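# Set a snap trap with three table-mounted robot arms

## Task

Arm mounting points on the tabletop, in the scene frame (metres), with the direction each faces (degrees counter-clockwise from +x): arm1 at x=-0.06, y=-0.43, z=+0.72, facing +90; arm2 at x=-0.50, y=+0.00, z=+0.72, facing +0; arm3 at x=+0.58, y=+0.00, z=+0.72, facing +180. Arm the snap trap: swing the hammer across to the opposite side and have the hold-down bar keep it there, and tilt the yellow pedal upward until the lip of its catch rests over the end of the bar. The trap must finish lying flat on the table. Any number of arms may help. Nothing counts if only a robot is keeping it in place at the end. Finally open the grippers and move the arms away.

## Robot and tools

Setup: three identical i2rt Big YAM arms named arm1, arm2 and arm3, each with six revolute joints, a two-finger gripper and a wrist camera. Two room cameras, cam_high and cam_low, are fixed and not carried by any arm. Each wrist camera rides on top of the hand and looks toward the fingertips when joints 1 and 6 are 0 and the hand is level and pointing ahead. Reach is roughly 1.0 m from the joint 1 axis.

Frame: one scene frame shared by everything, origin on the floor, +z up. The tabletop is near z=0.72. "hand" means the midpoint between the fingertips; its z axis runs along the fingers and the fingers close along its y axis. Hand poses are derived from each robot's true foot pose, which is never printed.

execute_actions: arguments "actions" (a list holding exactly one action, or empty) and optional "cameras". The action is an object keyed by robot name; under each name sits "joints", an object mapping joint names to absolute targets (not offsets). Keys: joint1_rad, joint2_rad, joint3_rad, joint4_rad, joint5_rad, joint6_rad in radians, and gripper_m in metres. Ranges and the tolerance that counts as arrived:
- joint1_rad -2.879 to 2.879 (±0.045): rotates the whole arm about its foot, positive counter-clockwise seen from above; 0 extends the arm along its foot's facing.
- joint2_rad 0 to 3.141 (±0.14): shoulder; 0 has the upper arm pointing back about level, increasing lifts it then brings it forward.
- joint3_rad 0 to 3.019 (±0.09): elbow; 0 is fully folded, larger opens it.
- joint4_rad -1.692 to 1.57 (±0.055): hand pitch, positive tips the fingers up.
- joint5_rad -1.57 to 1.57 (±0.03): sideways hand swing, positive toward the arm's right.
- joint6_rad -2.094 to 2.094 (±0.035): hand roll, positive clockwise viewed from behind the hand.
- gripper_m 0 to 0.093 (±0.003): fingertip gap; each finger pad can squeeze about 50 to 62 N, sometimes less.
Example: {"arm1": {"joints": {"gripper_m": 0.05}}, "arm2": {"joints": {"joint1_rad": 0.3}}}. All motions in one action begin together but may end at different moments; each joint has its own speed, so the hand can sweep a wide path between postures. Any unknown key or out-of-range number rejects the whole call and nothing moves. Joints or robots you omit may keep driving to earlier targets. "cameras" lists names from arm1_cam_wrist, arm2_cam_wrist, arm3_cam_wrist, cam_high, cam_low, all; omitted, null or ["all"] gives every camera, [] gives none, an unknown name rejects the call. The result gives each robot's state (joint_positions, joint torques, joint_status, on_its_own) and one image per requested camera in the order of the "pictures" line.

wait: "seconds" from 0 to 10; commands nothing new and returns the same state and images as an empty action.

zoom_image: "camera" (one of the five) and "region" [x0, y0, x1, y1] in pixels of that camera's latest full image, top-left is (0,0), at most 504 by 504.

read_manual: optional "section", only "licences"; returns licence text, moves nothing.

finished_scene: "scene" = the current scene's number; ends it irreversibly after the last command is held and reports whether the goal was met. The goal must hold at that moment. Answering without a tool call ends everything.

Reading results: joint_status tells how each commanded motion ended. "off_target": stopped short and may still be pushing. "contact_stop" or "time_out": the joint gives up its old target and holds its resting spot, except that after time_out a joint may keep a target (its old one, or one capped at 0.375, 0.375, 0.113, 0.225, 0.075, 0.3 rad from where it stands for joints 1 to 6) and keep pushing; on_its_own lists this, and it will move on if freed. Send a joint its reported position to relieve such a push. "joint command not followed" (often with a "cause:" line) means a safety check blocked that arm's joint targets, usually self- or arm-to-arm clearance; grippers still act, blocked joints show "not_followed", and the robot may retry those targets with later actions until valid targets are given. Empty calls never show that line. In on_its_own, "held at" is the held target, not the actual position. Tiny target changes may not move a joint. Loaded joints sag. Torque readings are total drive output with per-arm offset, scale and noise, nonzero even in free air, so treat them as rough.

Cautions: arms do not stop on contact and can push hard. Never let two arms press on each other; that fails the run, and a hard strike may too. The clearance check can react late and ignores fingers, gripper housings and wrist cameras. Objects touching arms are fine. Do not knock anything off or out of the work area. Avoid drops, slips, slams and heavy pushing. Sustained load heats motors: MOTOR HOT warns from 85 °C; at 100 °C that arm and its gripper go limp and fall (OVER-TEMPERATURE FAULT, joint_status "limit_stop_at_motor_heat"; resend targets afterwards). The robot keeps holding the last command while you think, and arms act independently, so a stuck arm does not pause the others. Finish with the trap flat, grippers open and arms withdrawn.

Each tool is called after ">>>" by a JSON object that holds its "fn" and its "kwargs".

## Session

>>> {"fn": "execute_actions", "kwargs": {"actions": []}}

Scene clock: 0.00 s.
Joint torques (N m, as the arm reports them, + toward a larger angle): no reading
arm1.joint_positions: joint1_rad=+0.008 joint2_rad=+0.443 joint3_rad=+1.464 joint4_rad=-1.547 joint5_rad=-0.010 joint6_rad=-0.011 gripper_m=+0.094
arm1.joint_status: not commanded
arm1.hand: x=-0.0678 y=-0.3106 z=+1.3028 quat_wxyz=(-0.347, +0.629, -0.595, -0.360) (m; scene frame)
arm2.joint_positions: joint1_rad=-0.010 joint2_rad=+0.454 joint3_rad=+1.457 joint4_rad=-1.541 joint5_rad=-0.003 joint6_rad=-0.015 gripper_m=+0.095
arm2.joint_status: not commanded
arm2.hand: x=-0.3756 y=+0.0065 z=+1.3438 quat_wxyz=(-0.496, +0.015, -0.868, +0.003) (m; scene frame)
arm3.joint_positions: joint1_rad=+0.002 joint2_rad=+0.437 joint3_rad=+1.473 joint4_rad=-1.547 joint5_rad=-0.012 joint6_rad=-0.001 gripper_m=+0.094
arm3.joint_status: not commanded
arm3.hand: x=+0.4572 y=+0.0097 z=+1.3579 quat_wxyz=(-0.002, +0.866, -0.019, -0.500) (m; scene frame)
pictures: arm1_cam_wrist, arm2_cam_wrist, arm3_cam_wrist, cam_high, cam_low
Images, in order (width x height): arm1_cam_wrist 504x504, arm2_cam_wrist 504x504, arm3_cam_wrist 504x504, cam_high 504x504, cam_low 504x504.

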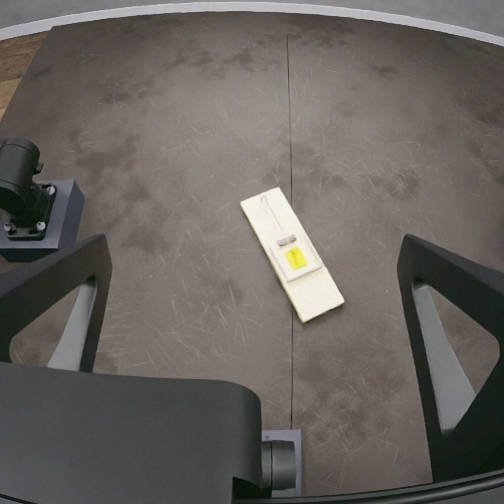

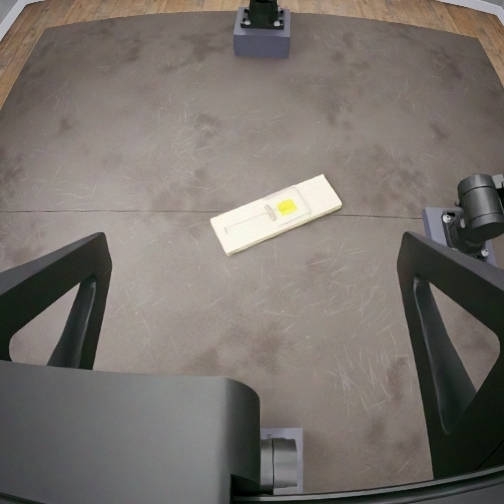

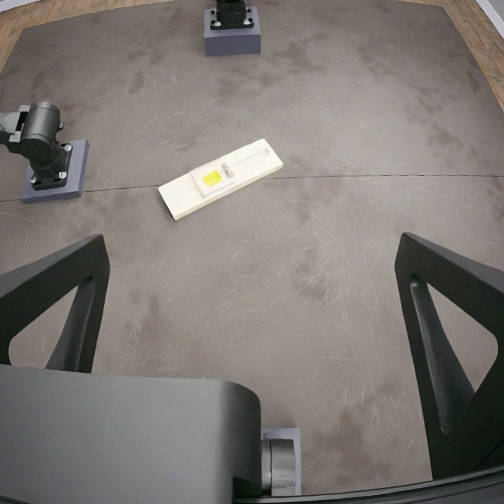

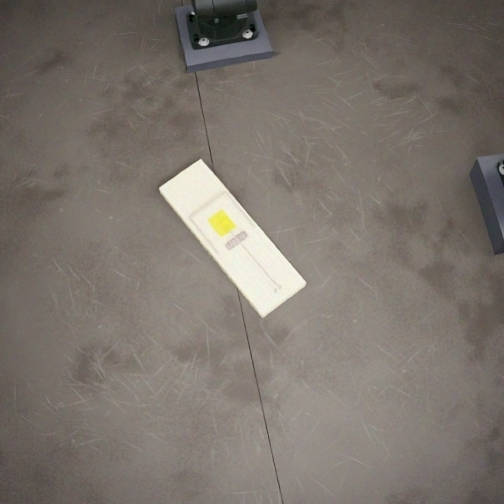

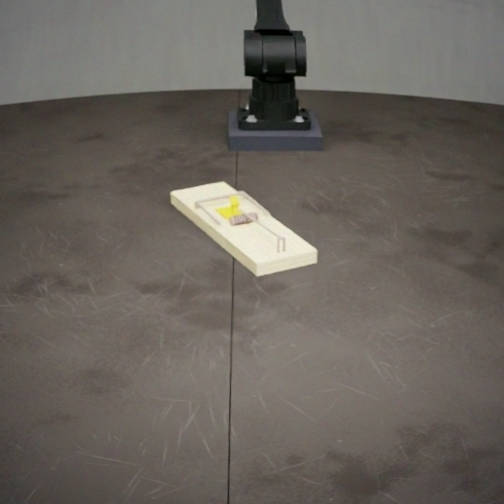

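>>> {"fn": "zoom_image", "kwargs": {"camera": "cam_low", "region": [160, 160, 330, 290]}}

>>> {"fn": "zoom_image", "kwargs": {"camera": "cam_high", "region": [150, 150, 320, 320]}}

Region (160, 160, 330, 290) of cam_low's 504x504 image, scaled by 2.965, with more detail than that image has; it fills the top 385 rows of this view, and the rest is white.

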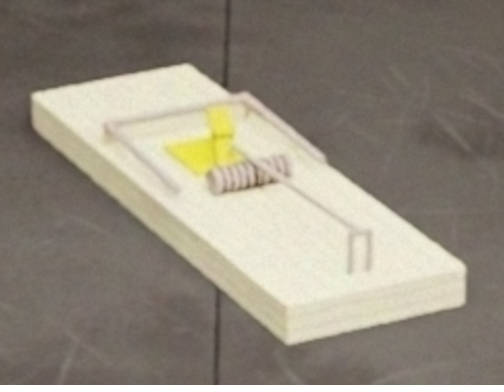

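Region (150, 150, 320, 320) of cam_high's 504x504 image, scaled by 2.965, with more detail than that image has.

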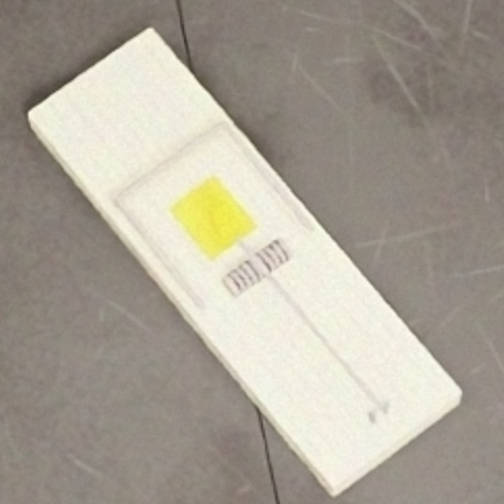

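>>> {"fn": "execute_actions", "kwargs": {"actions": [{"arm2":{"joints":{"joint1_rad":-0.04,"joint2_rad":1.664,"joint3_rad":1.16,"joint4_rad":-1.067,"joint6_rad":1.08,"gripper_m":0.04}}}], "cameras": ["arm2_cam_wrist","cam_high","cam_low"]}}

Scene clock: 2.53 s.
Joint torques (N m, as the arm reports them, + toward a larger angle): arm1=[-0.55  5.39  7.01  1.98 -0.02  0.01] | arm2=[ -0.84 -12.98   7.89   1.17   0.12   0.1 ] | arm3=[-2.09  2.99  6.79  2.24  0.05  0.02]
arm1.joint_positions: joint1_rad=+0.008 joint2_rad=+0.443 joint3_rad=+1.464 joint4_rad=-1.547 joint5_rad=-0.010 joint6_rad=-0.011 gripper_m=+0.094
arm1.joint_status: not commanded
arm1.hand: x=-0.0678 y=-0.3106 z=+1.3028 quat_wxyz=(-0.347, +0.629, -0.595, -0.360) (m; scene frame)
arm2.joint_positions: joint1_rad=-0.029 joint2_rad=+1.675 joint3_rad=+1.158 joint4_rad=-1.079 joint5_rad=-0.003 joint6_rad=+1.072 gripper_m=+0.040
arm2.joint_status: all done
arm2.hand: x=-0.0457 y=-0.0019 z=+0.8578 quat_wxyz=(+0.007, -0.513, -0.858, +0.007) (m; scene frame)
arm3.joint_positions: joint1_rad=+0.002 joint2_rad=+0.437 joint3_rad=+1.473 joint4_rad=-1.547 joint5_rad=-0.012 joint6_rad=-0.001 gripper_m=+0.094
arm3.joint_status: not commanded
arm3.hand: x=+0.4572 y=+0.0097 z=+1.3579 quat_wxyz=(-0.002, +0.866, -0.019, -0.500) (m; scene frame)
pictures: arm2_cam_wrist, cam_high, cam_low
Images, in order (width x height): arm2_cam_wrist 504x504, cam_high 504x504, cam_low 504x504.

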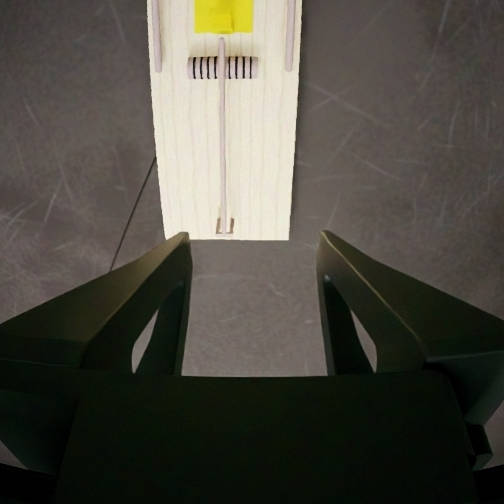

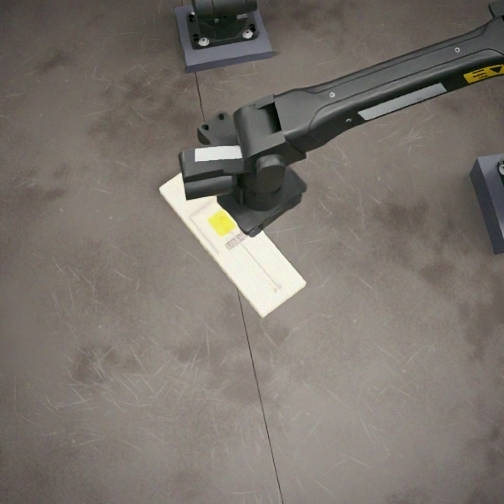

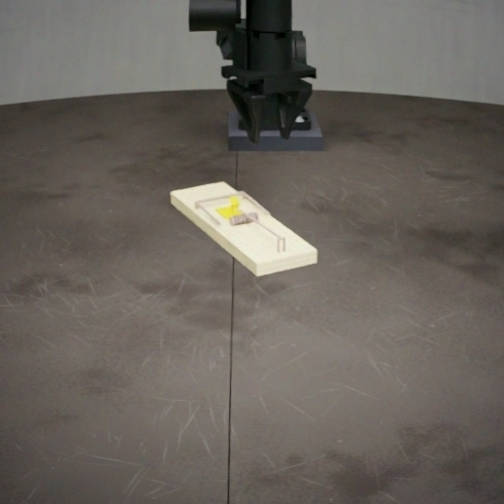

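>>> {"fn": "execute_actions", "kwargs": {"actions": [{"arm2":{"joints":{"joint1_rad":0.0,"joint2_rad":1.79,"joint3_rad":1.135,"joint4_rad":-0.895,"joint6_rad":1.09}}}], "cameras": ["arm2_cam_wrist","cam_low"]}}

Scene clock: 3.60 s.
Joint torques (N m, as the arm reports them, + toward a larger angle): arm1=[ 0.07  5.38  7.29  1.86 -0.03  0.04] | arm2=[  1.33 -14.24   7.31   1.24   0.11   0.14] | arm3=[-2.06  2.99  6.79  2.24  0.05  0.02]
arm1.joint_positions: joint1_rad=+0.008 joint2_rad=+0.443 joint3_rad=+1.464 joint4_rad=-1.547 joint5_rad=-0.010 joint6_rad=-0.011 gripper_m=+0.094
arm1.joint_status: not commanded
arm1.hand: x=-0.0678 y=-0.3106 z=+1.3028 quat_wxyz=(-0.347, +0.629, -0.595, -0.360) (m; scene frame)
arm2.joint_positions: joint1_rad=-0.009 joint2_rad=+1.806 joint3_rad=+1.131 joint4_rad=-0.909 joint5_rad=-0.003 joint6_rad=+1.082 gripper_m=+0.040
arm2.joint_status: all done
arm2.hand: x=-0.0289 y=+0.0067 z=+0.7906 quat_wxyz=(+0.002, -0.509, -0.861, +0.004) (m; scene frame)
arm3.joint_positions: joint1_rad=+0.002 joint2_rad=+0.437 joint3_rad=+1.473 joint4_rad=-1.547 joint5_rad=-0.012 joint6_rad=-0.001 gripper_m=+0.094
arm3.joint_status: not commanded
arm3.hand: x=+0.4572 y=+0.0097 z=+1.3579 quat_wxyz=(-0.002, +0.866, -0.019, -0.500) (m; scene frame)
pictures: arm2_cam_wrist, cam_low
Images, in order (width x height): arm2_cam_wrist 504x504, cam_low 504x504.

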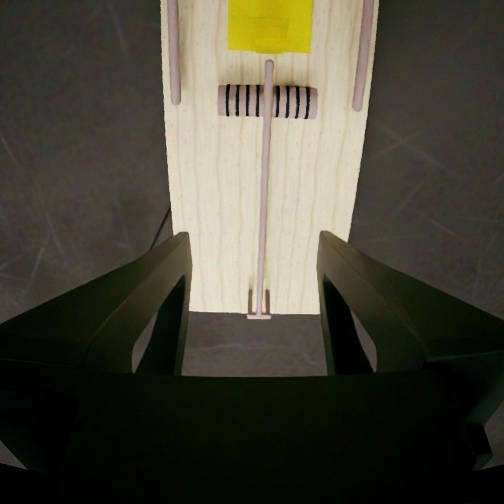

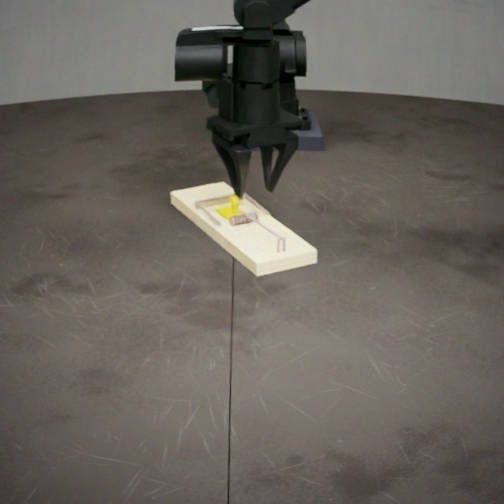

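>>> {"fn": "execute_actions", "kwargs": {"actions": [{"arm2":{"joints":{"joint1_rad":-0.022,"joint2_rad":1.815,"joint3_rad":1.106,"joint4_rad":-0.835}}}], "cameras": ["arm2_cam_wrist","cam_low"]}}

>>> {"fn": "zoom_image", "kwargs": {"camera": "cam_low", "region": [160, 140, 330, 290]}}

Scene clock: 4.47 s.
Joint torques (N m, as the arm reports them, + toward a larger angle): arm1=[-0.89  4.9   7.22  1.97 -0.01  0.  ] | arm2=[ -0.86 -11.95   6.52   1.37   0.11   0.14] | arm3=[-2.07  2.98  6.8   2.25  0.06  0.02]
arm1.joint_positions: joint1_rad=+0.008 joint2_rad=+0.443 joint3_rad=+1.464 joint4_rad=-1.547 joint5_rad=-0.010 joint6_rad=-0.011 gripper_m=+0.094
arm1.joint_status: not commanded
arm1.hand: x=-0.0678 y=-0.3106 z=+1.3028 quat_wxyz=(-0.347, +0.629, -0.595, -0.360) (m; scene frame)
arm2.joint_positions: joint1_rad=-0.009 joint2_rad=+1.810 joint3_rad=+1.110 joint4_rad=-0.849 joint5_rad=-0.003 joint6_rad=+1.082 gripper_m=+0.040
arm2.joint_status: all done
arm2.hand: x=-0.0250 y=+0.0067 z=+0.7828 quat_wxyz=(-0.013, -0.509, -0.861, -0.005) (m; scene frame)
arm3.joint_positions: joint1_rad=+0.002 joint2_rad=+0.437 joint3_rad=+1.473 joint4_rad=-1.547 joint5_rad=-0.012 joint6_rad=-0.001 gripper_m=+0.094
arm3.joint_status: not commanded
arm3.hand: x=+0.4572 y=+0.0097 z=+1.3579 quat_wxyz=(-0.002, +0.866, -0.019, -0.500) (m; scene frame)
pictures: arm2_cam_wrist, cam_low
Images, in order (width x height): arm2_cam_wrist 504x504, cam_low 504x504.

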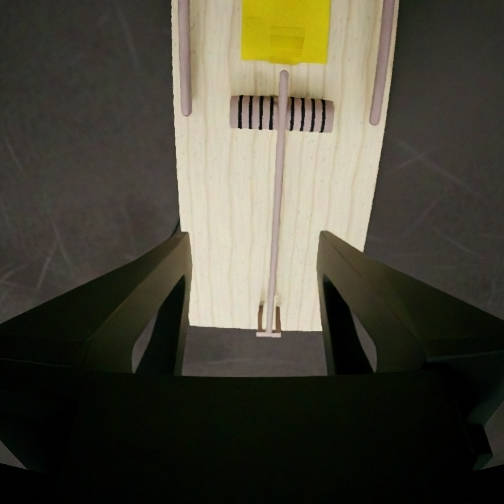

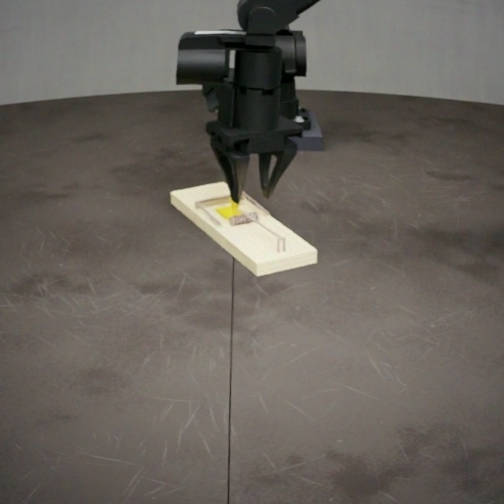

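Region (160, 140, 330, 290) of cam_low's 504x504 image, scaled by 2.965, with more detail than that image has; it fills the top 445 rows of this view, and the rest is white.

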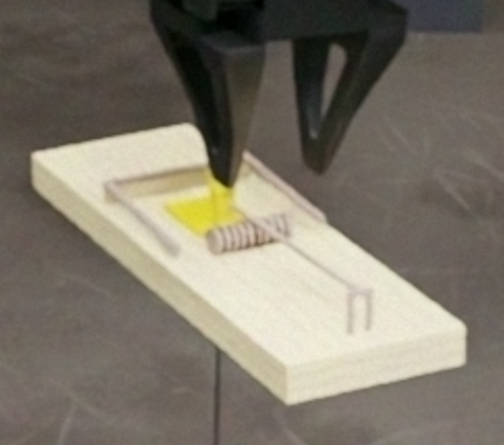

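>>> {"fn": "execute_actions", "kwargs": {"actions": [{"arm2":{"joints":{"joint2_rad":1.872}}}], "cameras": ["arm2_cam_wrist","cam_low"]}}

>>> {"fn": "zoom_image", "kwargs": {"camera": "cam_low", "region": [160, 140, 330, 290]}}

Scene clock: 5.40 s.
Joint torques (N m, as the arm reports them, + toward a larger angle): arm1=[-0.34  5.66  7.18  1.94  0.01  0.04] | arm2=[ -0.89 -13.14   6.24   1.11   0.11   0.15] | arm3=[-2.1   2.99  6.79  2.25  0.05  0.02]
arm1.joint_positions: joint1_rad=+0.008 joint2_rad=+0.443 joint3_rad=+1.464 joint4_rad=-1.547 joint5_rad=-0.010 joint6_rad=-0.011 gripper_m=+0.094
arm1.joint_status: not commanded
arm1.hand: x=-0.0678 y=-0.3106 z=+1.3028 quat_wxyz=(-0.347, +0.629, -0.595, -0.360) (m; scene frame)
arm2.joint_positions: joint1_rad=-0.009 joint2_rad=+1.879 joint3_rad=+1.108 joint4_rad=-0.847 joint5_rad=-0.003 joint6_rad=+1.082 gripper_m=+0.040
arm2.joint_status: all done
arm2.hand: x=-0.0363 y=+0.0063 z=+0.7510 quat_wxyz=(+0.016, -0.509, -0.861, +0.013) (m; scene frame)
arm3.joint_positions: joint1_rad=+0.002 joint2_rad=+0.437 joint3_rad=+1.473 joint4_rad=-1.547 joint5_rad=-0.012 joint6_rad=-0.001 gripper_m=+0.094
arm3.joint_status: not commanded
arm3.hand: x=+0.4572 y=+0.0097 z=+1.3579 quat_wxyz=(-0.002, +0.866, -0.019, -0.500) (m; scene frame)
pictures: arm2_cam_wrist, cam_low
Images, in order (width x height): arm2_cam_wrist 504x504, cam_low 504x504.

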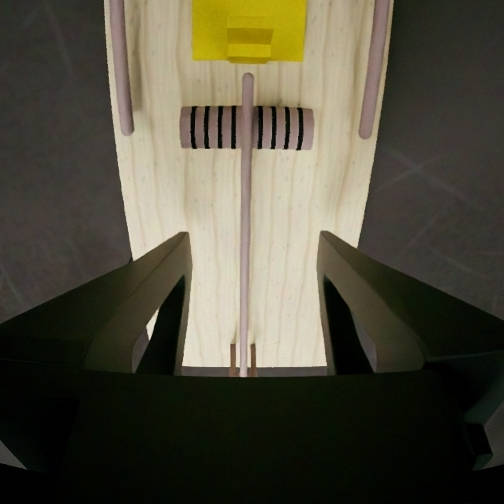

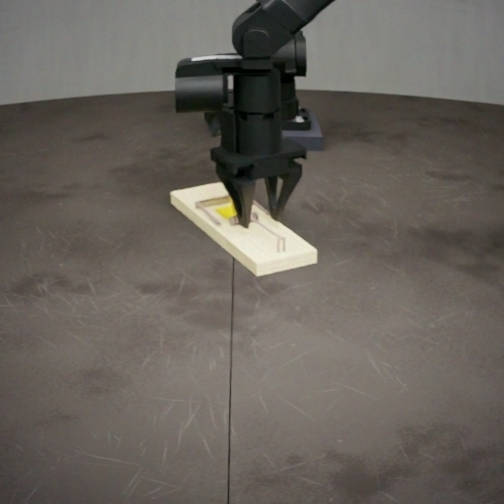

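Region (160, 140, 330, 290) of cam_low's 504x504 image, scaled by 2.965, with more detail than that image has; it fills the top 445 rows of this view, and the rest is white.

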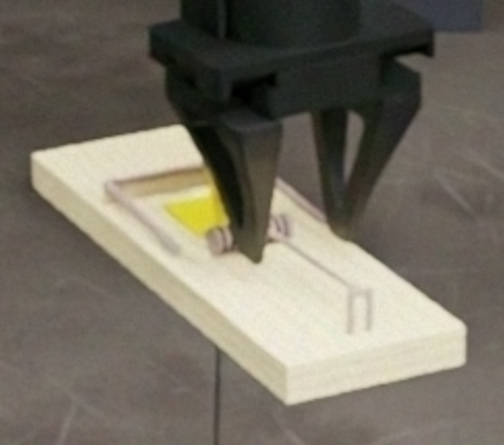

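>>> {"fn": "execute_actions", "kwargs": {"actions": [{"arm2":{"joints":{"joint2_rad":1.897,"joint4_rad":-0.815}}}], "cameras": []}}

>>> {"fn": "execute_actions", "kwargs": {"actions": [{"arm2":{"joints":{"gripper_m":0.0}}}], "cameras": ["arm2_cam_wrist","cam_low"]}}

Scene clock: 6.23 s.
Joint torques (N m, as the arm reports them, + toward a larger angle): arm1=[-0.48  4.89  7.31  1.85  0.    0.1 ] | arm2=[ -1.14 -12.86   6.21   1.22   0.09   0.13] | arm3=[-2.09  2.98  6.8   2.25  0.05  0.02]
arm1.joint_positions: joint1_rad=+0.008 joint2_rad=+0.443 joint3_rad=+1.464 joint4_rad=-1.547 joint5_rad=-0.010 joint6_rad=-0.011 gripper_m=+0.094
arm1.joint_status: not commanded
arm1.hand: x=-0.0678 y=-0.3106 z=+1.3028 quat_wxyz=(-0.347, +0.629, -0.595, -0.360) (m; scene frame)
arm2.joint_positions: joint1_rad=-0.009 joint2_rad=+1.892 joint3_rad=+1.108 joint4_rad=-0.828 joint5_rad=-0.003 joint6_rad=+1.082 gripper_m=+0.040
arm2.joint_status: all done
arm2.hand: x=-0.0340 y=+0.0063 z=+0.7451 quat_wxyz=(+0.014, -0.509, -0.861, +0.012) (m; scene frame)
arm3.joint_positions: joint1_rad=+0.002 joint2_rad=+0.437 joint3_rad=+1.473 joint4_rad=-1.547 joint5_rad=-0.012 joint6_rad=-0.001 gripper_m=+0.094
arm3.joint_status: not commanded
arm3.hand: x=+0.4572 y=+0.0097 z=+1.3579 quat_wxyz=(-0.002, +0.866, -0.019, -0.500) (m; scene frame)
pictures: none
No camera images: the call's "cameras" was empty. Leave "cameras" out to get every camera's image.

Scene clock: 6.80 s.
Joint torques (N m, as the arm reports them, + toward a larger angle): arm1=[-0.09  5.59  7.06  2.08  0.    0.03] | arm2=[ -0.88 -13.1    6.16   1.13   0.1    0.07] | arm3=[-2.07  3.    6.8   2.24  0.06  0.01]
arm1.joint_positions: joint1_rad=+0.008 joint2_rad=+0.443 joint3_rad=+1.464 joint4_rad=-1.547 joint5_rad=-0.010 joint6_rad=-0.011 gripper_m=+0.094
arm1.joint_status: not commanded
arm1.hand: x=-0.0678 y=-0.3106 z=+1.3028 quat_wxyz=(-0.347, +0.629, -0.595, -0.360) (m; scene frame)
arm2.joint_positions: joint1_rad=-0.009 joint2_rad=+1.892 joint3_rad=+1.108 joint4_rad=-0.828 joint5_rad=-0.003 joint6_rad=+1.085 gripper_m=+0.001
arm2.joint_status: all done
arm2.hand: x=-0.0339 y=+0.0061 z=+0.7451 quat_wxyz=(+0.014, -0.510, -0.860, +0.012) (m; scene frame)
arm3.joint_positions: joint1_rad=+0.002 joint2_rad=+0.437 joint3_rad=+1.473 joint4_rad=-1.547 joint5_rad=-0.012 joint6_rad=-0.001 gripper_m=+0.094
arm3.joint_status: not commanded
arm3.hand: x=+0.4572 y=+0.0097 z=+1.3579 quat_wxyz=(-0.002, +0.866, -0.019, -0.500) (m; scene frame)
pictures: arm2_cam_wrist, cam_low
Images, in order (width x height): arm2_cam_wrist 504x504, cam_low 504x504.

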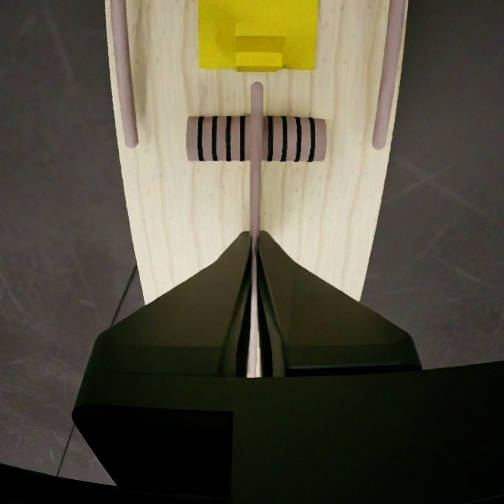

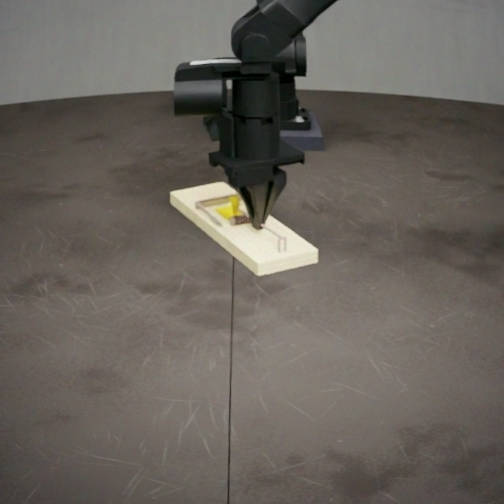

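>>> {"fn": "execute_actions", "kwargs": {"actions": [{"arm2":{"joints":{"joint1_rad":0.017,"joint2_rad":1.815,"joint4_rad":-0.895}}}], "cameras": ["arm2_cam_wrist","cam_low"]}}

>>> {"fn": "zoom_image", "kwargs": {"camera": "cam_low", "region": [160, 140, 330, 290]}}

Scene clock: 7.83 s.
Joint torques (N m, as the arm reports them, + toward a larger angle): arm1=[-0.41  4.94  6.99  1.55 -0.04  0.02] | arm2=[  1.75 -13.41   6.93   0.2    0.11   0.09] | arm3=[-2.09  3.01  6.79  2.25  0.05  0.02]
arm1.joint_positions: joint1_rad=+0.008 joint2_rad=+0.443 joint3_rad=+1.464 joint4_rad=-1.547 joint5_rad=-0.010 joint6_rad=-0.011 gripper_m=+0.094
arm1.joint_status: not commanded
arm1.hand: x=-0.0678 y=-0.3106 z=+1.3028 quat_wxyz=(-0.347, +0.629, -0.595, -0.360) (m; scene frame)
arm2.joint_positions: joint1_rad=+0.005 joint2_rad=+1.825 joint3_rad=+1.105 joint4_rad=-0.884 joint5_rad=-0.003 joint6_rad=+1.085 gripper_m=+0.001
arm2.joint_status: all done
arm2.hand: x=-0.0383 y=+0.0130 z=+0.7743 quat_wxyz=(+0.010, -0.504, -0.863, +0.010) (m; scene frame)
arm3.joint_positions: joint1_rad=+0.002 joint2_rad=+0.437 joint3_rad=+1.473 joint4_rad=-1.547 joint5_rad=-0.012 joint6_rad=-0.001 gripper_m=+0.094
arm3.joint_status: not commanded
arm3.hand: x=+0.4572 y=+0.0097 z=+1.3579 quat_wxyz=(-0.002, +0.866, -0.019, -0.500) (m; scene frame)
pictures: arm2_cam_wrist, cam_low
Images, in order (width x height): arm2_cam_wrist 504x504, cam_low 504x504.

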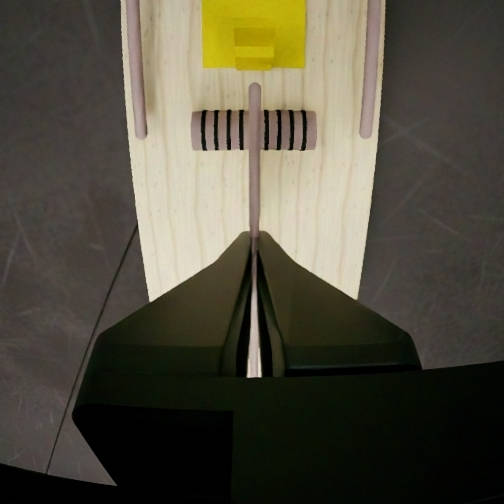

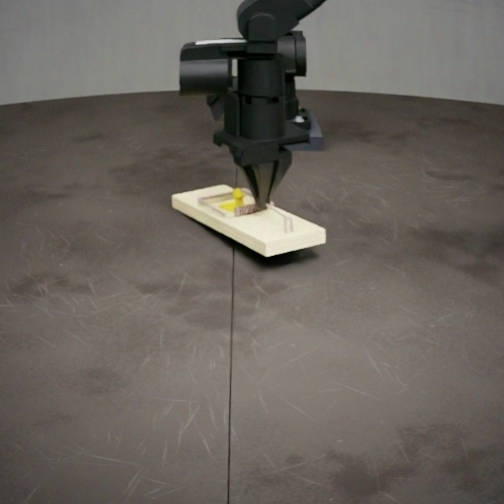

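Region (160, 140, 330, 290) of cam_low's 504x504 image, scaled by 2.965, with more detail than that image has; it fills the top 445 rows of this view, and the rest is white.

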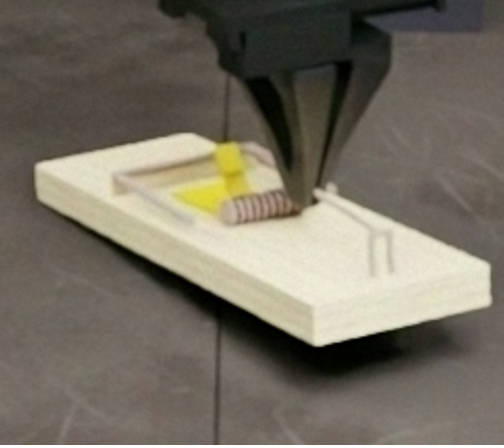

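>>> {"fn": "execute_actions", "kwargs": {"actions": [{"arm2":{"joints":{"joint2_rad":1.86,"joint4_rad":-0.84}}}], "cameras": []}}

>>> {"fn": "execute_actions", "kwargs": {"actions": [{"arm2":{"joints":{"gripper_m":0.002}}}], "cameras": ["arm2_cam_wrist","cam_low"]}}

>>> {"fn": "zoom_image", "kwargs": {"camera": "cam_low", "region": [160, 140, 330, 290]}}

Scene clock: 8.83 s.
Joint torques (N m, as the arm reports them, + toward a larger angle): arm1=[-0.33  4.71  7.16  1.9   0.01  0.04] | arm2=[  1.17 -13.39   6.55   1.21   0.1    0.07] | arm3=[-2.08  3.01  6.8   2.24  0.05  0.02]
arm1.joint_positions: joint1_rad=+0.008 joint2_rad=+0.443 joint3_rad=+1.464 joint4_rad=-1.547 joint5_rad=-0.010 joint6_rad=-0.011 gripper_m=+0.094
arm1.joint_status: not commanded
arm1.hand: x=-0.0678 y=-0.3106 z=+1.3028 quat_wxyz=(-0.347, +0.629, -0.595, -0.360) (m; scene frame)
arm2.joint_positions: joint1_rad=+0.006 joint2_rad=+1.867 joint3_rad=+1.105 joint4_rad=-0.852 joint5_rad=-0.003 joint6_rad=+1.086 gripper_m=+0.001
arm2.joint_status: all done
arm2.hand: x=-0.0372 y=+0.0130 z=+0.7555 quat_wxyz=(+0.015, -0.504, -0.863, +0.012) (m; scene frame)
arm3.joint_positions: joint1_rad=+0.002 joint2_rad=+0.437 joint3_rad=+1.473 joint4_rad=-1.547 joint5_rad=-0.012 joint6_rad=-0.001 gripper_m=+0.094
arm3.joint_status: not commanded
arm3.hand: x=+0.4572 y=+0.0097 z=+1.3579 quat_wxyz=(-0.002, +0.866, -0.019, -0.500) (m; scene frame)
pictures: none
No camera images: the call's "cameras" was empty. Leave "cameras" out to get every camera's image.

Scene clock: 9.13 s.
Joint torques (N m, as the arm reports them, + toward a larger angle): arm1=[-0.6   5.16  7.18  2.02 -0.01  0.08] | arm2=[  1.29 -13.84   6.55   1.14   0.12   0.09] | arm3=[-2.07  2.98  6.79  2.24  0.05  0.02]
arm1.joint_positions: joint1_rad=+0.008 joint2_rad=+0.443 joint3_rad=+1.464 joint4_rad=-1.547 joint5_rad=-0.010 joint6_rad=-0.011 gripper_m=+0.094
arm1.joint_status: not commanded
arm1.hand: x=-0.0678 y=-0.3106 z=+1.3028 quat_wxyz=(-0.347, +0.629, -0.595, -0.360) (m; scene frame)
arm2.joint_positions: joint1_rad=+0.006 joint2_rad=+1.867 joint3_rad=+1.105 joint4_rad=-0.852 joint5_rad=-0.003 joint6_rad=+1.086 gripper_m=+0.002
arm2.joint_status: all done
arm2.hand: x=-0.0372 y=+0.0130 z=+0.7555 quat_wxyz=(+0.015, -0.504, -0.863, +0.012) (m; scene frame)
arm3.joint_positions: joint1_rad=+0.002 joint2_rad=+0.437 joint3_rad=+1.473 joint4_rad=-1.547 joint5_rad=-0.012 joint6_rad=-0.001 gripper_m=+0.094
arm3.joint_status: not commanded
arm3.hand: x=+0.4572 y=+0.0097 z=+1.3579 quat_wxyz=(-0.002, +0.866, -0.019, -0.500) (m; scene frame)
pictures: arm2_cam_wrist, cam_low
Images, in order (width x height): arm2_cam_wrist 504x504, cam_low 504x504.

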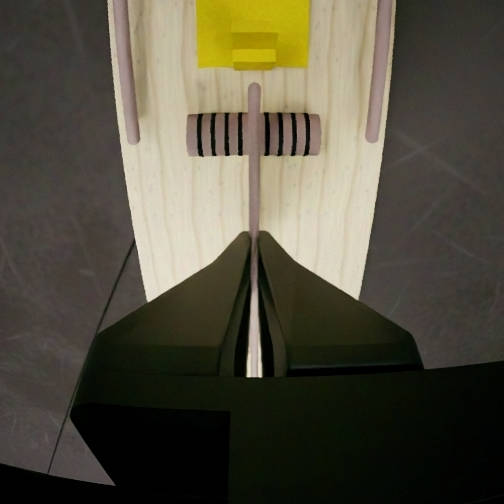

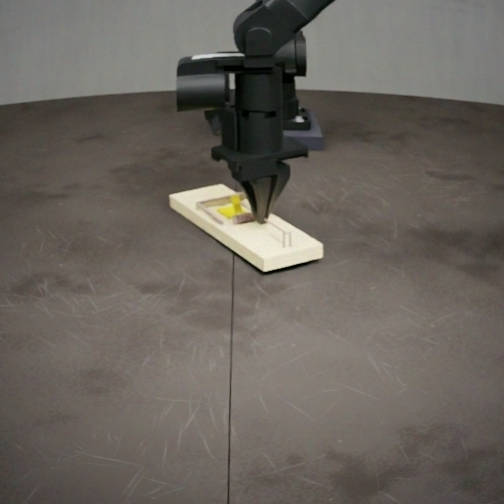

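Region (160, 140, 330, 290) of cam_low's 504x504 image, scaled by 2.965, with more detail than that image has; it fills the top 445 rows of this view, and the rest is white.

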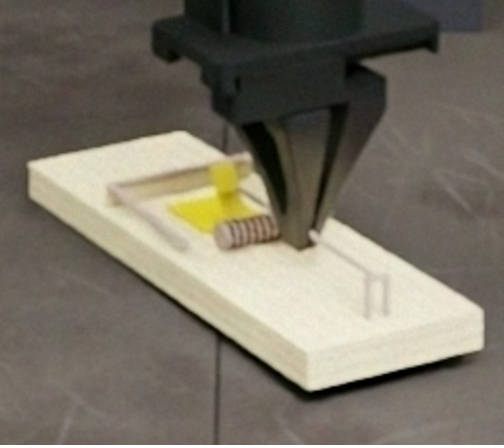

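>>> {"fn": "execute_actions", "kwargs": {"actions": [{"arm2":{"joints":{"gripper_m":0.0,"joint6_rad":0.5}}}], "cameras": ["cam_high"]}}

>>> {"fn": "execute_actions", "kwargs": {"actions": [{"arm2":{"joints":{"joint6_rad":-0.01}}}], "cameras": ["arm2_cam_wrist","cam_high","cam_low"]}}

Scene clock: 10.87 s.
Joint torques (N m, as the arm reports them, + toward a larger angle): arm1=[0.07 5.34 7.07 1.75 0.01 0.04] | arm2=[  1.49 -13.44   6.55   1.19   0.08  -0.14] | arm3=[-2.07  2.99  6.79  2.24  0.05  0.02]
arm1.joint_positions: joint1_rad=+0.008 joint2_rad=+0.443 joint3_rad=+1.464 joint4_rad=-1.547 joint5_rad=-0.010 joint6_rad=-0.011 gripper_m=+0.094
arm1.joint_status: not commanded
arm1.hand: x=-0.0678 y=-0.3106 z=+1.3028 quat_wxyz=(-0.347, +0.629, -0.595, -0.360) (m; scene frame)
arm2.joint_positions: joint1_rad=+0.006 joint2_rad=+1.867 joint3_rad=+1.105 joint4_rad=-0.852 joint5_rad=-0.003 joint6_rad=+0.514 gripper_m=+0.001
arm2.joint_status: all done
arm2.hand: x=-0.0372 y=+0.0130 z=+0.7555 quat_wxyz=(+0.018, -0.241, -0.970, +0.008) (m; scene frame)
arm3.joint_positions: joint1_rad=+0.002 joint2_rad=+0.437 joint3_rad=+1.473 joint4_rad=-1.547 joint5_rad=-0.012 joint6_rad=-0.001 gripper_m=+0.094
arm3.joint_status: not commanded
arm3.hand: x=+0.4572 y=+0.0097 z=+1.3579 quat_wxyz=(-0.002, +0.866, -0.019, -0.500) (m; scene frame)
pictures: cam_high
Images, in order (width x height): cam_high 504x504.

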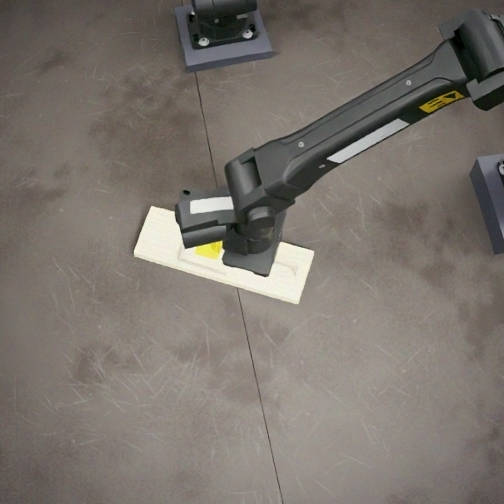

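Scene clock: 12.40 s.
Joint torques (N m, as the arm reports them, + toward a larger angle): arm1=[-0.71  5.82  7.18  1.76 -0.02  0.1 ] | arm2=[  1.26 -13.7    6.54   1.21   0.04  -0.14] | arm3=[-2.08  2.98  6.79  2.25  0.05  0.02]
arm1.joint_positions: joint1_rad=+0.008 joint2_rad=+0.443 joint3_rad=+1.464 joint4_rad=-1.547 joint5_rad=-0.010 joint6_rad=-0.011 gripper_m=+0.094
arm1.joint_status: not commanded
arm1.hand: x=-0.0678 y=-0.3106 z=+1.3028 quat_wxyz=(-0.347, +0.629, -0.595, -0.360) (m; scene frame)
arm2.joint_positions: joint1_rad=+0.006 joint2_rad=+1.867 joint3_rad=+1.105 joint4_rad=-0.852 joint5_rad=-0.003 joint6_rad=+0.004 gripper_m=+0.001
arm2.joint_status: all done
arm2.hand: x=-0.0372 y=+0.0130 z=+0.7555 quat_wxyz=(+0.019, +0.012, -1.000, +0.003) (m; scene frame)
arm3.joint_positions: joint1_rad=+0.002 joint2_rad=+0.437 joint3_rad=+1.473 joint4_rad=-1.547 joint5_rad=-0.012 joint6_rad=-0.001 gripper_m=+0.094
arm3.joint_status: not commanded
arm3.hand: x=+0.4572 y=+0.0097 z=+1.3579 quat_wxyz=(-0.002, +0.866, -0.019, -0.500) (m; scene frame)
pictures: arm2_cam_wrist, cam_high, cam_low
Images, in order (width x height): arm2_cam_wrist 504x504, cam_high 504x504, cam_low 504x504.

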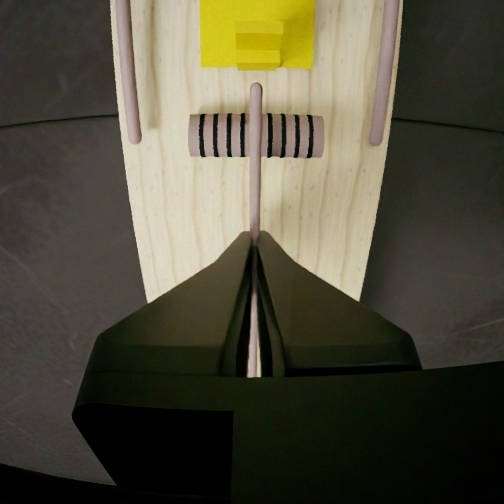

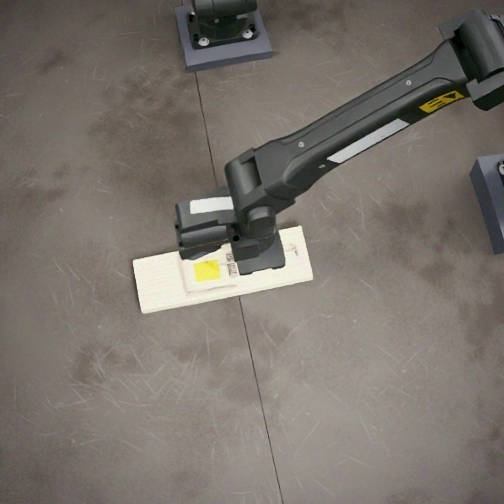

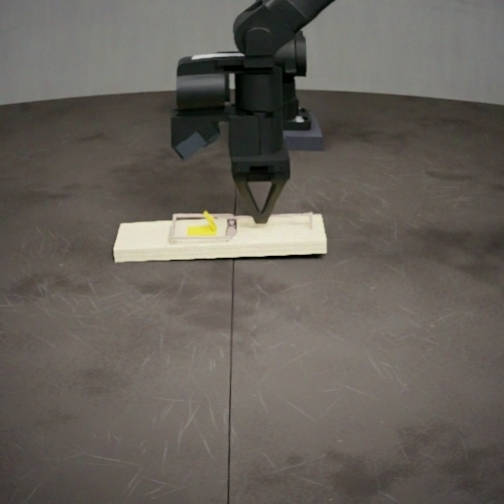

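>>> {"fn": "zoom_image", "kwargs": {"camera": "cam_low", "region": [105, 170, 335, 280]}}

Region (105, 170, 335, 280) of cam_low's 504x504 image, scaled by 2.191, with more detail than that image has; it fills the top 241 rows of this view, and the rest is white.

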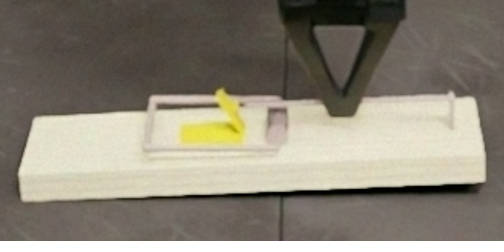

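>>> {"fn": "execute_actions", "kwargs": {"actions": [{"arm2":{"joints":{"joint2_rad":1.75,"joint3_rad":0.957,"joint4_rad":-0.51}}}], "cameras": ["cam_low"]}}

>>> {"fn": "execute_actions", "kwargs": {"actions": [{"arm2":{"joints":{"joint2_rad":1.676,"joint3_rad":0.809,"joint4_rad":-0.172}}}], "cameras": ["cam_low"]}}

Scene clock: 13.93 s.
Joint torques (N m, as the arm reports them, + toward a larger angle): arm1=[-0.95  5.14  7.15  1.96 -0.05  0.06] | arm2=[  1.53 -12.75   6.87   2.03   0.05  -0.03] | arm3=[-2.09  3.01  6.78  2.23  0.05  0.02]
arm1.joint_positions: joint1_rad=+0.008 joint2_rad=+0.443 joint3_rad=+1.464 joint4_rad=-1.547 joint5_rad=-0.010 joint6_rad=-0.011 gripper_m=+0.094
arm1.joint_status: not commanded
arm1.hand: x=-0.0678 y=-0.3106 z=+1.3028 quat_wxyz=(-0.347, +0.629, -0.595, -0.360) (m; scene frame)
arm2.joint_positions: joint1_rad=+0.006 joint2_rad=+1.761 joint3_rad=+0.954 joint4_rad=-0.529 joint5_rad=-0.003 joint6_rad=-0.002 gripper_m=+0.001
arm2.joint_status: all done
arm2.hand: x=-0.0187 y=+0.0136 z=+0.7666 quat_wxyz=(-0.120, +0.016, -0.993, +0.001) (m; scene frame)
arm3.joint_positions: joint1_rad=+0.002 joint2_rad=+0.437 joint3_rad=+1.473 joint4_rad=-1.547 joint5_rad=-0.012 joint6_rad=-0.001 gripper_m=+0.094
arm3.joint_status: not commanded
arm3.hand: x=+0.4572 y=+0.0097 z=+1.3579 quat_wxyz=(-0.002, +0.866, -0.019, -0.500) (m; scene frame)
pictures: cam_low
Images, in order (width x height): cam_low 504x504.

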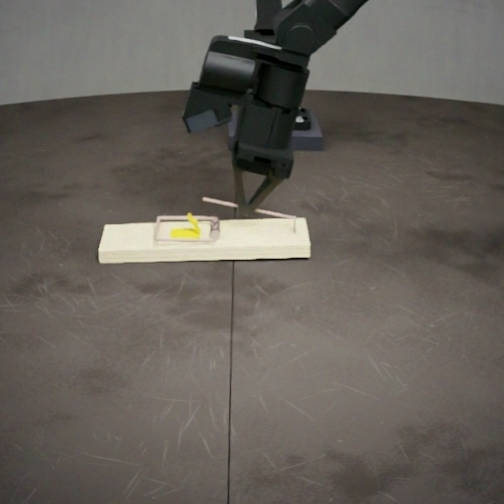

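Scene clock: 14.97 s.
Joint torques (N m, as the arm reports them, + toward a larger angle): arm1=[-0.56  6.01  7.28  1.93 -0.05  0.01] | arm2=[  1.38 -11.59   7.05   2.65   0.05  -0.06] | arm3=[-2.11  2.97  6.79  2.24  0.05  0.02]
arm1.joint_positions: joint1_rad=+0.008 joint2_rad=+0.443 joint3_rad=+1.464 joint4_rad=-1.547 joint5_rad=-0.010 joint6_rad=-0.011 gripper_m=+0.094
arm1.joint_status: not commanded
arm1.hand: x=-0.0678 y=-0.3106 z=+1.3028 quat_wxyz=(-0.347, +0.629, -0.595, -0.360) (m; scene frame)
arm2.joint_positions: joint1_rad=+0.006 joint2_rad=+1.687 joint3_rad=+0.801 joint4_rad=-0.196 joint5_rad=-0.003 joint6_rad=-0.003 gripper_m=+0.001
arm2.joint_status: all done
arm2.hand: x=-0.0097 y=+0.0140 z=+0.7784 quat_wxyz=(-0.245, +0.017, -0.969, -0.001) (m; scene frame)
arm3.joint_positions: joint1_rad=+0.002 joint2_rad=+0.437 joint3_rad=+1.473 joint4_rad=-1.547 joint5_rad=-0.012 joint6_rad=-0.001 gripper_m=+0.094
arm3.joint_status: not commanded
arm3.hand: x=+0.4572 y=+0.0097 z=+1.3579 quat_wxyz=(-0.002, +0.866, -0.019, -0.500) (m; scene frame)
pictures: cam_low
Images, in order (width x height): cam_low 504x504.

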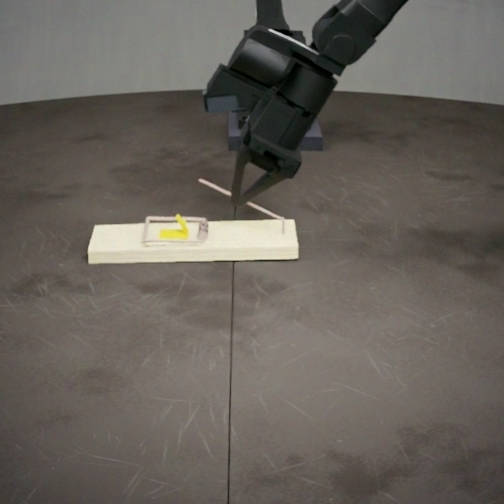

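>>> {"fn": "execute_actions", "kwargs": {"actions": [{"arm2":{"joints":{"joint2_rad":1.68,"joint3_rad":0.68,"joint4_rad":0.25}}}], "cameras": []}}

>>> {"fn": "execute_actions", "kwargs": {"actions": [{"arm2":{"joints":{"joint2_rad":1.745,"joint3_rad":0.547,"joint4_rad":0.73}}}], "cameras": ["cam_low"]}}

>>> {"fn": "execute_actions", "kwargs": {"actions": [{"arm2":{"joints":{"joint2_rad":1.895,"joint3_rad":0.535,"joint4_rad":1.10}}}], "cameras": []}}

>>> {"fn": "execute_actions", "kwargs": {"actions": [{"arm2":{"joints":{"joint2_rad":2.065,"joint3_rad":0.52,"joint4_rad":1.475}}}], "cameras": ["cam_low","cam_high"]}}

Scene clock: 16.33 s.
Joint torques (N m, as the arm reports them, + toward a larger angle): arm1=[-0.03  5.98  6.98  2.21  0.01  0.07] | arm2=[  1.35 -10.02   6.38   3.23   0.04  -0.04] | arm3=[-2.1   2.99  6.78  2.24  0.05  0.01]
arm1.joint_positions: joint1_rad=+0.008 joint2_rad=+0.443 joint3_rad=+1.464 joint4_rad=-1.547 joint5_rad=-0.010 joint6_rad=-0.011 gripper_m=+0.094
arm1.joint_status: not commanded
arm1.hand: x=-0.0678 y=-0.3106 z=+1.3028 quat_wxyz=(-0.347, +0.629, -0.595, -0.360) (m; scene frame)
arm2.joint_positions: joint1_rad=+0.006 joint2_rad=+1.679 joint3_rad=+0.675 joint4_rad=+0.221 joint5_rad=-0.003 joint6_rad=-0.003 gripper_m=+0.001
arm2.joint_status: all done
arm2.hand: x=+0.0096 y=+0.0147 z=+0.7964 quat_wxyz=(-0.387, +0.017, -0.922, -0.003) (m; scene frame)
arm3.joint_positions: joint1_rad=+0.002 joint2_rad=+0.437 joint3_rad=+1.473 joint4_rad=-1.547 joint5_rad=-0.012 joint6_rad=-0.001 gripper_m=+0.094
arm3.joint_status: not commanded
arm3.hand: x=+0.4572 y=+0.0097 z=+1.3579 quat_wxyz=(-0.002, +0.866, -0.019, -0.500) (m; scene frame)
pictures: none
No camera images: the call's "cameras" was empty. Leave "cameras" out to get every camera's image.

Scene clock: 17.50 s.
Joint torques (N m, as the arm reports them, + toward a larger angle): arm1=[-0.96  4.68  7.23  1.78  0.    0.08] | arm2=[  1.36 -10.22   5.07   3.68   0.06  -0.05] | arm3=[-2.1   2.96  6.79  2.24  0.05  0.01]
arm1.joint_positions: joint1_rad=+0.008 joint2_rad=+0.443 joint3_rad=+1.464 joint4_rad=-1.547 joint5_rad=-0.010 joint6_rad=-0.011 gripper_m=+0.094
arm1.joint_status: not commanded
arm1.hand: x=-0.0678 y=-0.3106 z=+1.3028 quat_wxyz=(-0.347, +0.629, -0.595, -0.360) (m; scene frame)
arm2.joint_positions: joint1_rad=+0.006 joint2_rad=+1.750 joint3_rad=+0.542 joint4_rad=+0.699 joint5_rad=-0.003 joint6_rad=-0.003 gripper_m=+0.001
arm2.joint_status: all done
arm2.hand: x=+0.0063 y=+0.0147 z=+0.8065 quat_wxyz=(-0.509, +0.016, -0.861, -0.004) (m; scene frame)
arm3.joint_positions: joint1_rad=+0.002 joint2_rad=+0.437 joint3_rad=+1.473 joint4_rad=-1.547 joint5_rad=-0.012 joint6_rad=-0.001 gripper_m=+0.094
arm3.joint_status: not commanded
arm3.hand: x=+0.4572 y=+0.0097 z=+1.3579 quat_wxyz=(-0.002, +0.866, -0.019, -0.500) (m; scene frame)
pictures: cam_low
Images, in order (width x height): cam_low 504x504.

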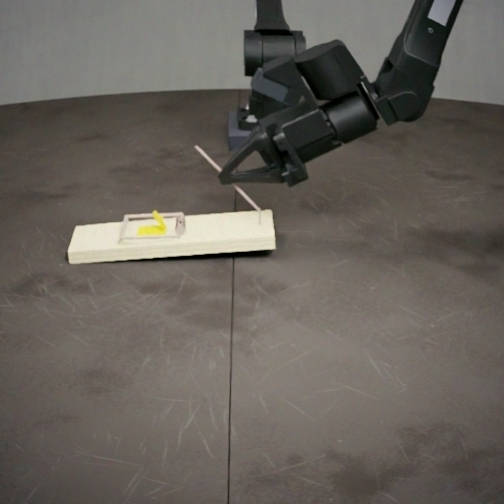

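Scene clock: 18.57 s.
Joint torques (N m, as the arm reports them, + toward a larger angle): arm1=[-0.07  5.71  7.05  1.92  0.   -0.04] | arm2=[  1.58 -10.67   3.42   3.7    0.02  -0.04] | arm3=[-2.1   3.    6.79  2.25  0.05  0.01]
arm1.joint_positions: joint1_rad=+0.008 joint2_rad=+0.443 joint3_rad=+1.464 joint4_rad=-1.547 joint5_rad=-0.010 joint6_rad=-0.011 gripper_m=+0.094
arm1.joint_status: not commanded
arm1.hand: x=-0.0678 y=-0.3106 z=+1.3028 quat_wxyz=(-0.347, +0.629, -0.595, -0.360) (m; scene frame)
arm2.joint_positions: joint1_rad=+0.006 joint2_rad=+1.900 joint3_rad=+0.535 joint4_rad=+1.068 joint5_rad=-0.003 joint6_rad=-0.003 gripper_m=+0.001
arm2.joint_status: all done
arm2.hand: x=+0.0213 y=+0.0152 z=+0.8132 quat_wxyz=(-0.597, +0.016, -0.802, -0.006) (m; scene frame)
arm3.joint_positions: joint1_rad=+0.002 joint2_rad=+0.437 joint3_rad=+1.473 joint4_rad=-1.547 joint5_rad=-0.012 joint6_rad=-0.001 gripper_m=+0.094
arm3.joint_status: not commanded
arm3.hand: x=+0.4572 y=+0.0097 z=+1.3579 quat_wxyz=(-0.002, +0.866, -0.019, -0.500) (m; scene frame)
pictures: none
No camera images: the call's "cameras" was empty. Leave "cameras" out to get every camera's image.

Scene clock: 19.67 s.
Joint torques (N m, as the arm reports them, + toward a larger angle): arm1=[-0.59  4.84  7.13  1.87 -0.06  0.02] | arm2=[  1.45 -11.44   1.77   3.65   0.04  -0.05] | arm3=[-2.09  3.01  6.8   2.24  0.05  0.01]
arm1.joint_positions: joint1_rad=+0.008 joint2_rad=+0.443 joint3_rad=+1.464 joint4_rad=-1.547 joint5_rad=-0.010 joint6_rad=-0.011 gripper_m=+0.094
arm1.joint_status: not commanded
arm1.hand: x=-0.0678 y=-0.3106 z=+1.3028 quat_wxyz=(-0.347, +0.629, -0.595, -0.360) (m; scene frame)
arm2.joint_positions: joint1_rad=+0.006 joint2_rad=+2.071 joint3_rad=+0.521 joint4_rad=+1.442 joint5_rad=-0.003 joint6_rad=-0.003 gripper_m=+0.001
arm2.joint_status: all done
arm2.hand: x=+0.0150 y=+0.0150 z=+0.8139 quat_wxyz=(-0.670, +0.016, -0.742, -0.007) (m; scene frame)
arm3.joint_positions: joint1_rad=+0.002 joint2_rad=+0.437 joint3_rad=+1.473 joint4_rad=-1.547 joint5_rad=-0.012 joint6_rad=-0.001 gripper_m=+0.094
arm3.joint_status: not commanded
arm3.hand: x=+0.4572 y=+0.0097 z=+1.3579 quat_wxyz=(-0.002, +0.866, -0.019, -0.500) (m; scene frame)
pictures: cam_high, cam_low
Images, in order (width x height): cam_high 504x504, cam_low 504x504.

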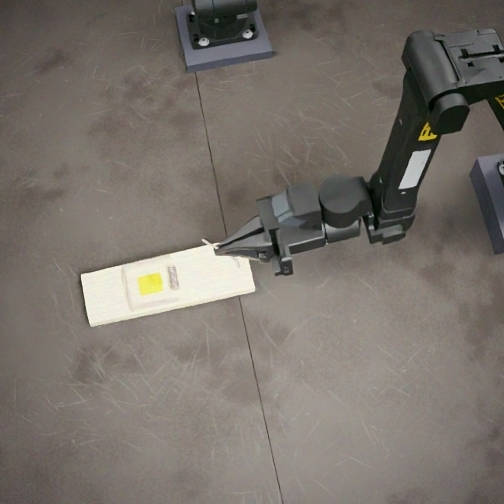

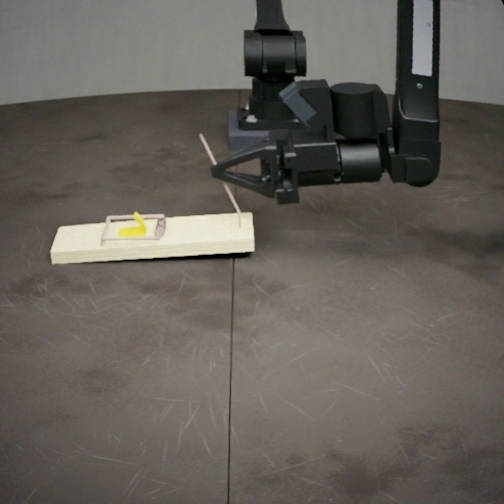

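>>> {"fn": "execute_actions", "kwargs": {"actions": [{"arm2":{"joints":{"joint2_rad":2.092}},"arm3":{"joints":{"joint1_rad":0.0,"joint2_rad":1.61,"joint3_rad":0.26,"joint4_rad":0.69,"gripper_m":0.093}}}], "cameras": ["cam_low","arm3_cam_wrist"]}}

Scene clock: 22.17 s.
Joint torques (N m, as the arm reports them, + toward a larger angle): arm1=[0.2  5.27 7.3  1.78 0.03 0.04] | arm2=[  1.69 -10.93   1.6    3.62   0.02  -0.04] | arm3=[-2.46 -8.06  2.75  2.94 -0.05  0.02]
arm1.joint_positions: joint1_rad=+0.008 joint2_rad=+0.443 joint3_rad=+1.464 joint4_rad=-1.547 joint5_rad=-0.010 joint6_rad=-0.011 gripper_m=+0.094
arm1.joint_status: not commanded
arm1.hand: x=-0.0678 y=-0.3106 z=+1.3028 quat_wxyz=(-0.347, +0.629, -0.595, -0.360) (m; scene frame)
arm2.joint_positions: joint1_rad=+0.006 joint2_rad=+2.095 joint3_rad=+0.521 joint4_rad=+1.445 joint5_rad=-0.003 joint6_rad=-0.003 gripper_m=+0.001
arm2.joint_status: all done
arm2.hand: x=+0.0124 y=+0.0148 z=+0.8028 quat_wxyz=(-0.662, +0.016, -0.749, -0.006) (m; scene frame)
arm3.joint_positions: joint1_rad=+0.006 joint2_rad=+1.601 joint3_rad=+0.264 joint4_rad=+0.666 joint5_rad=-0.009 joint6_rad=-0.001 gripper_m=+0.093
arm3.joint_status: all done
arm3.hand: x=+0.1983 y=+0.0150 z=+0.7765 quat_wxyz=(-0.001, +0.903, -0.019, -0.429) (m; scene frame)
pictures: arm3_cam_wrist, cam_low
Images, in order (width x height): arm3_cam_wrist 504x504, cam_low 504x504.

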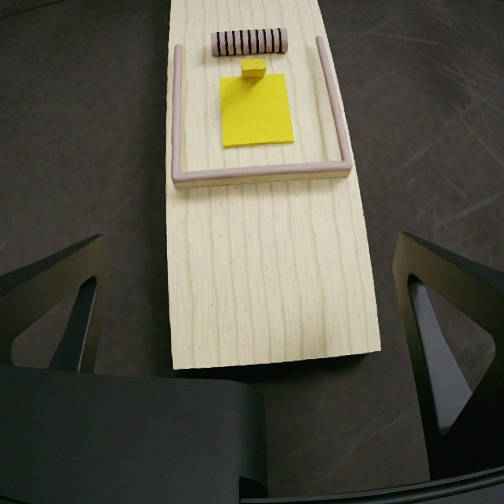

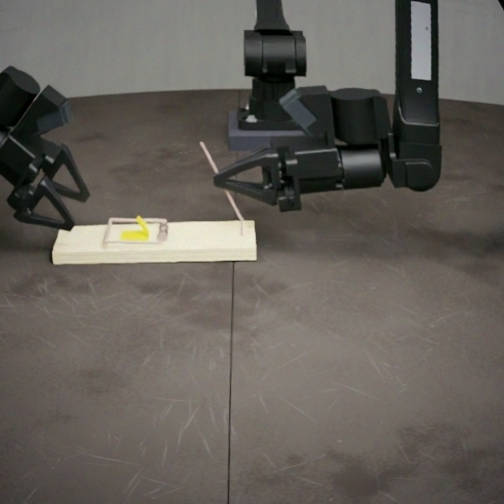

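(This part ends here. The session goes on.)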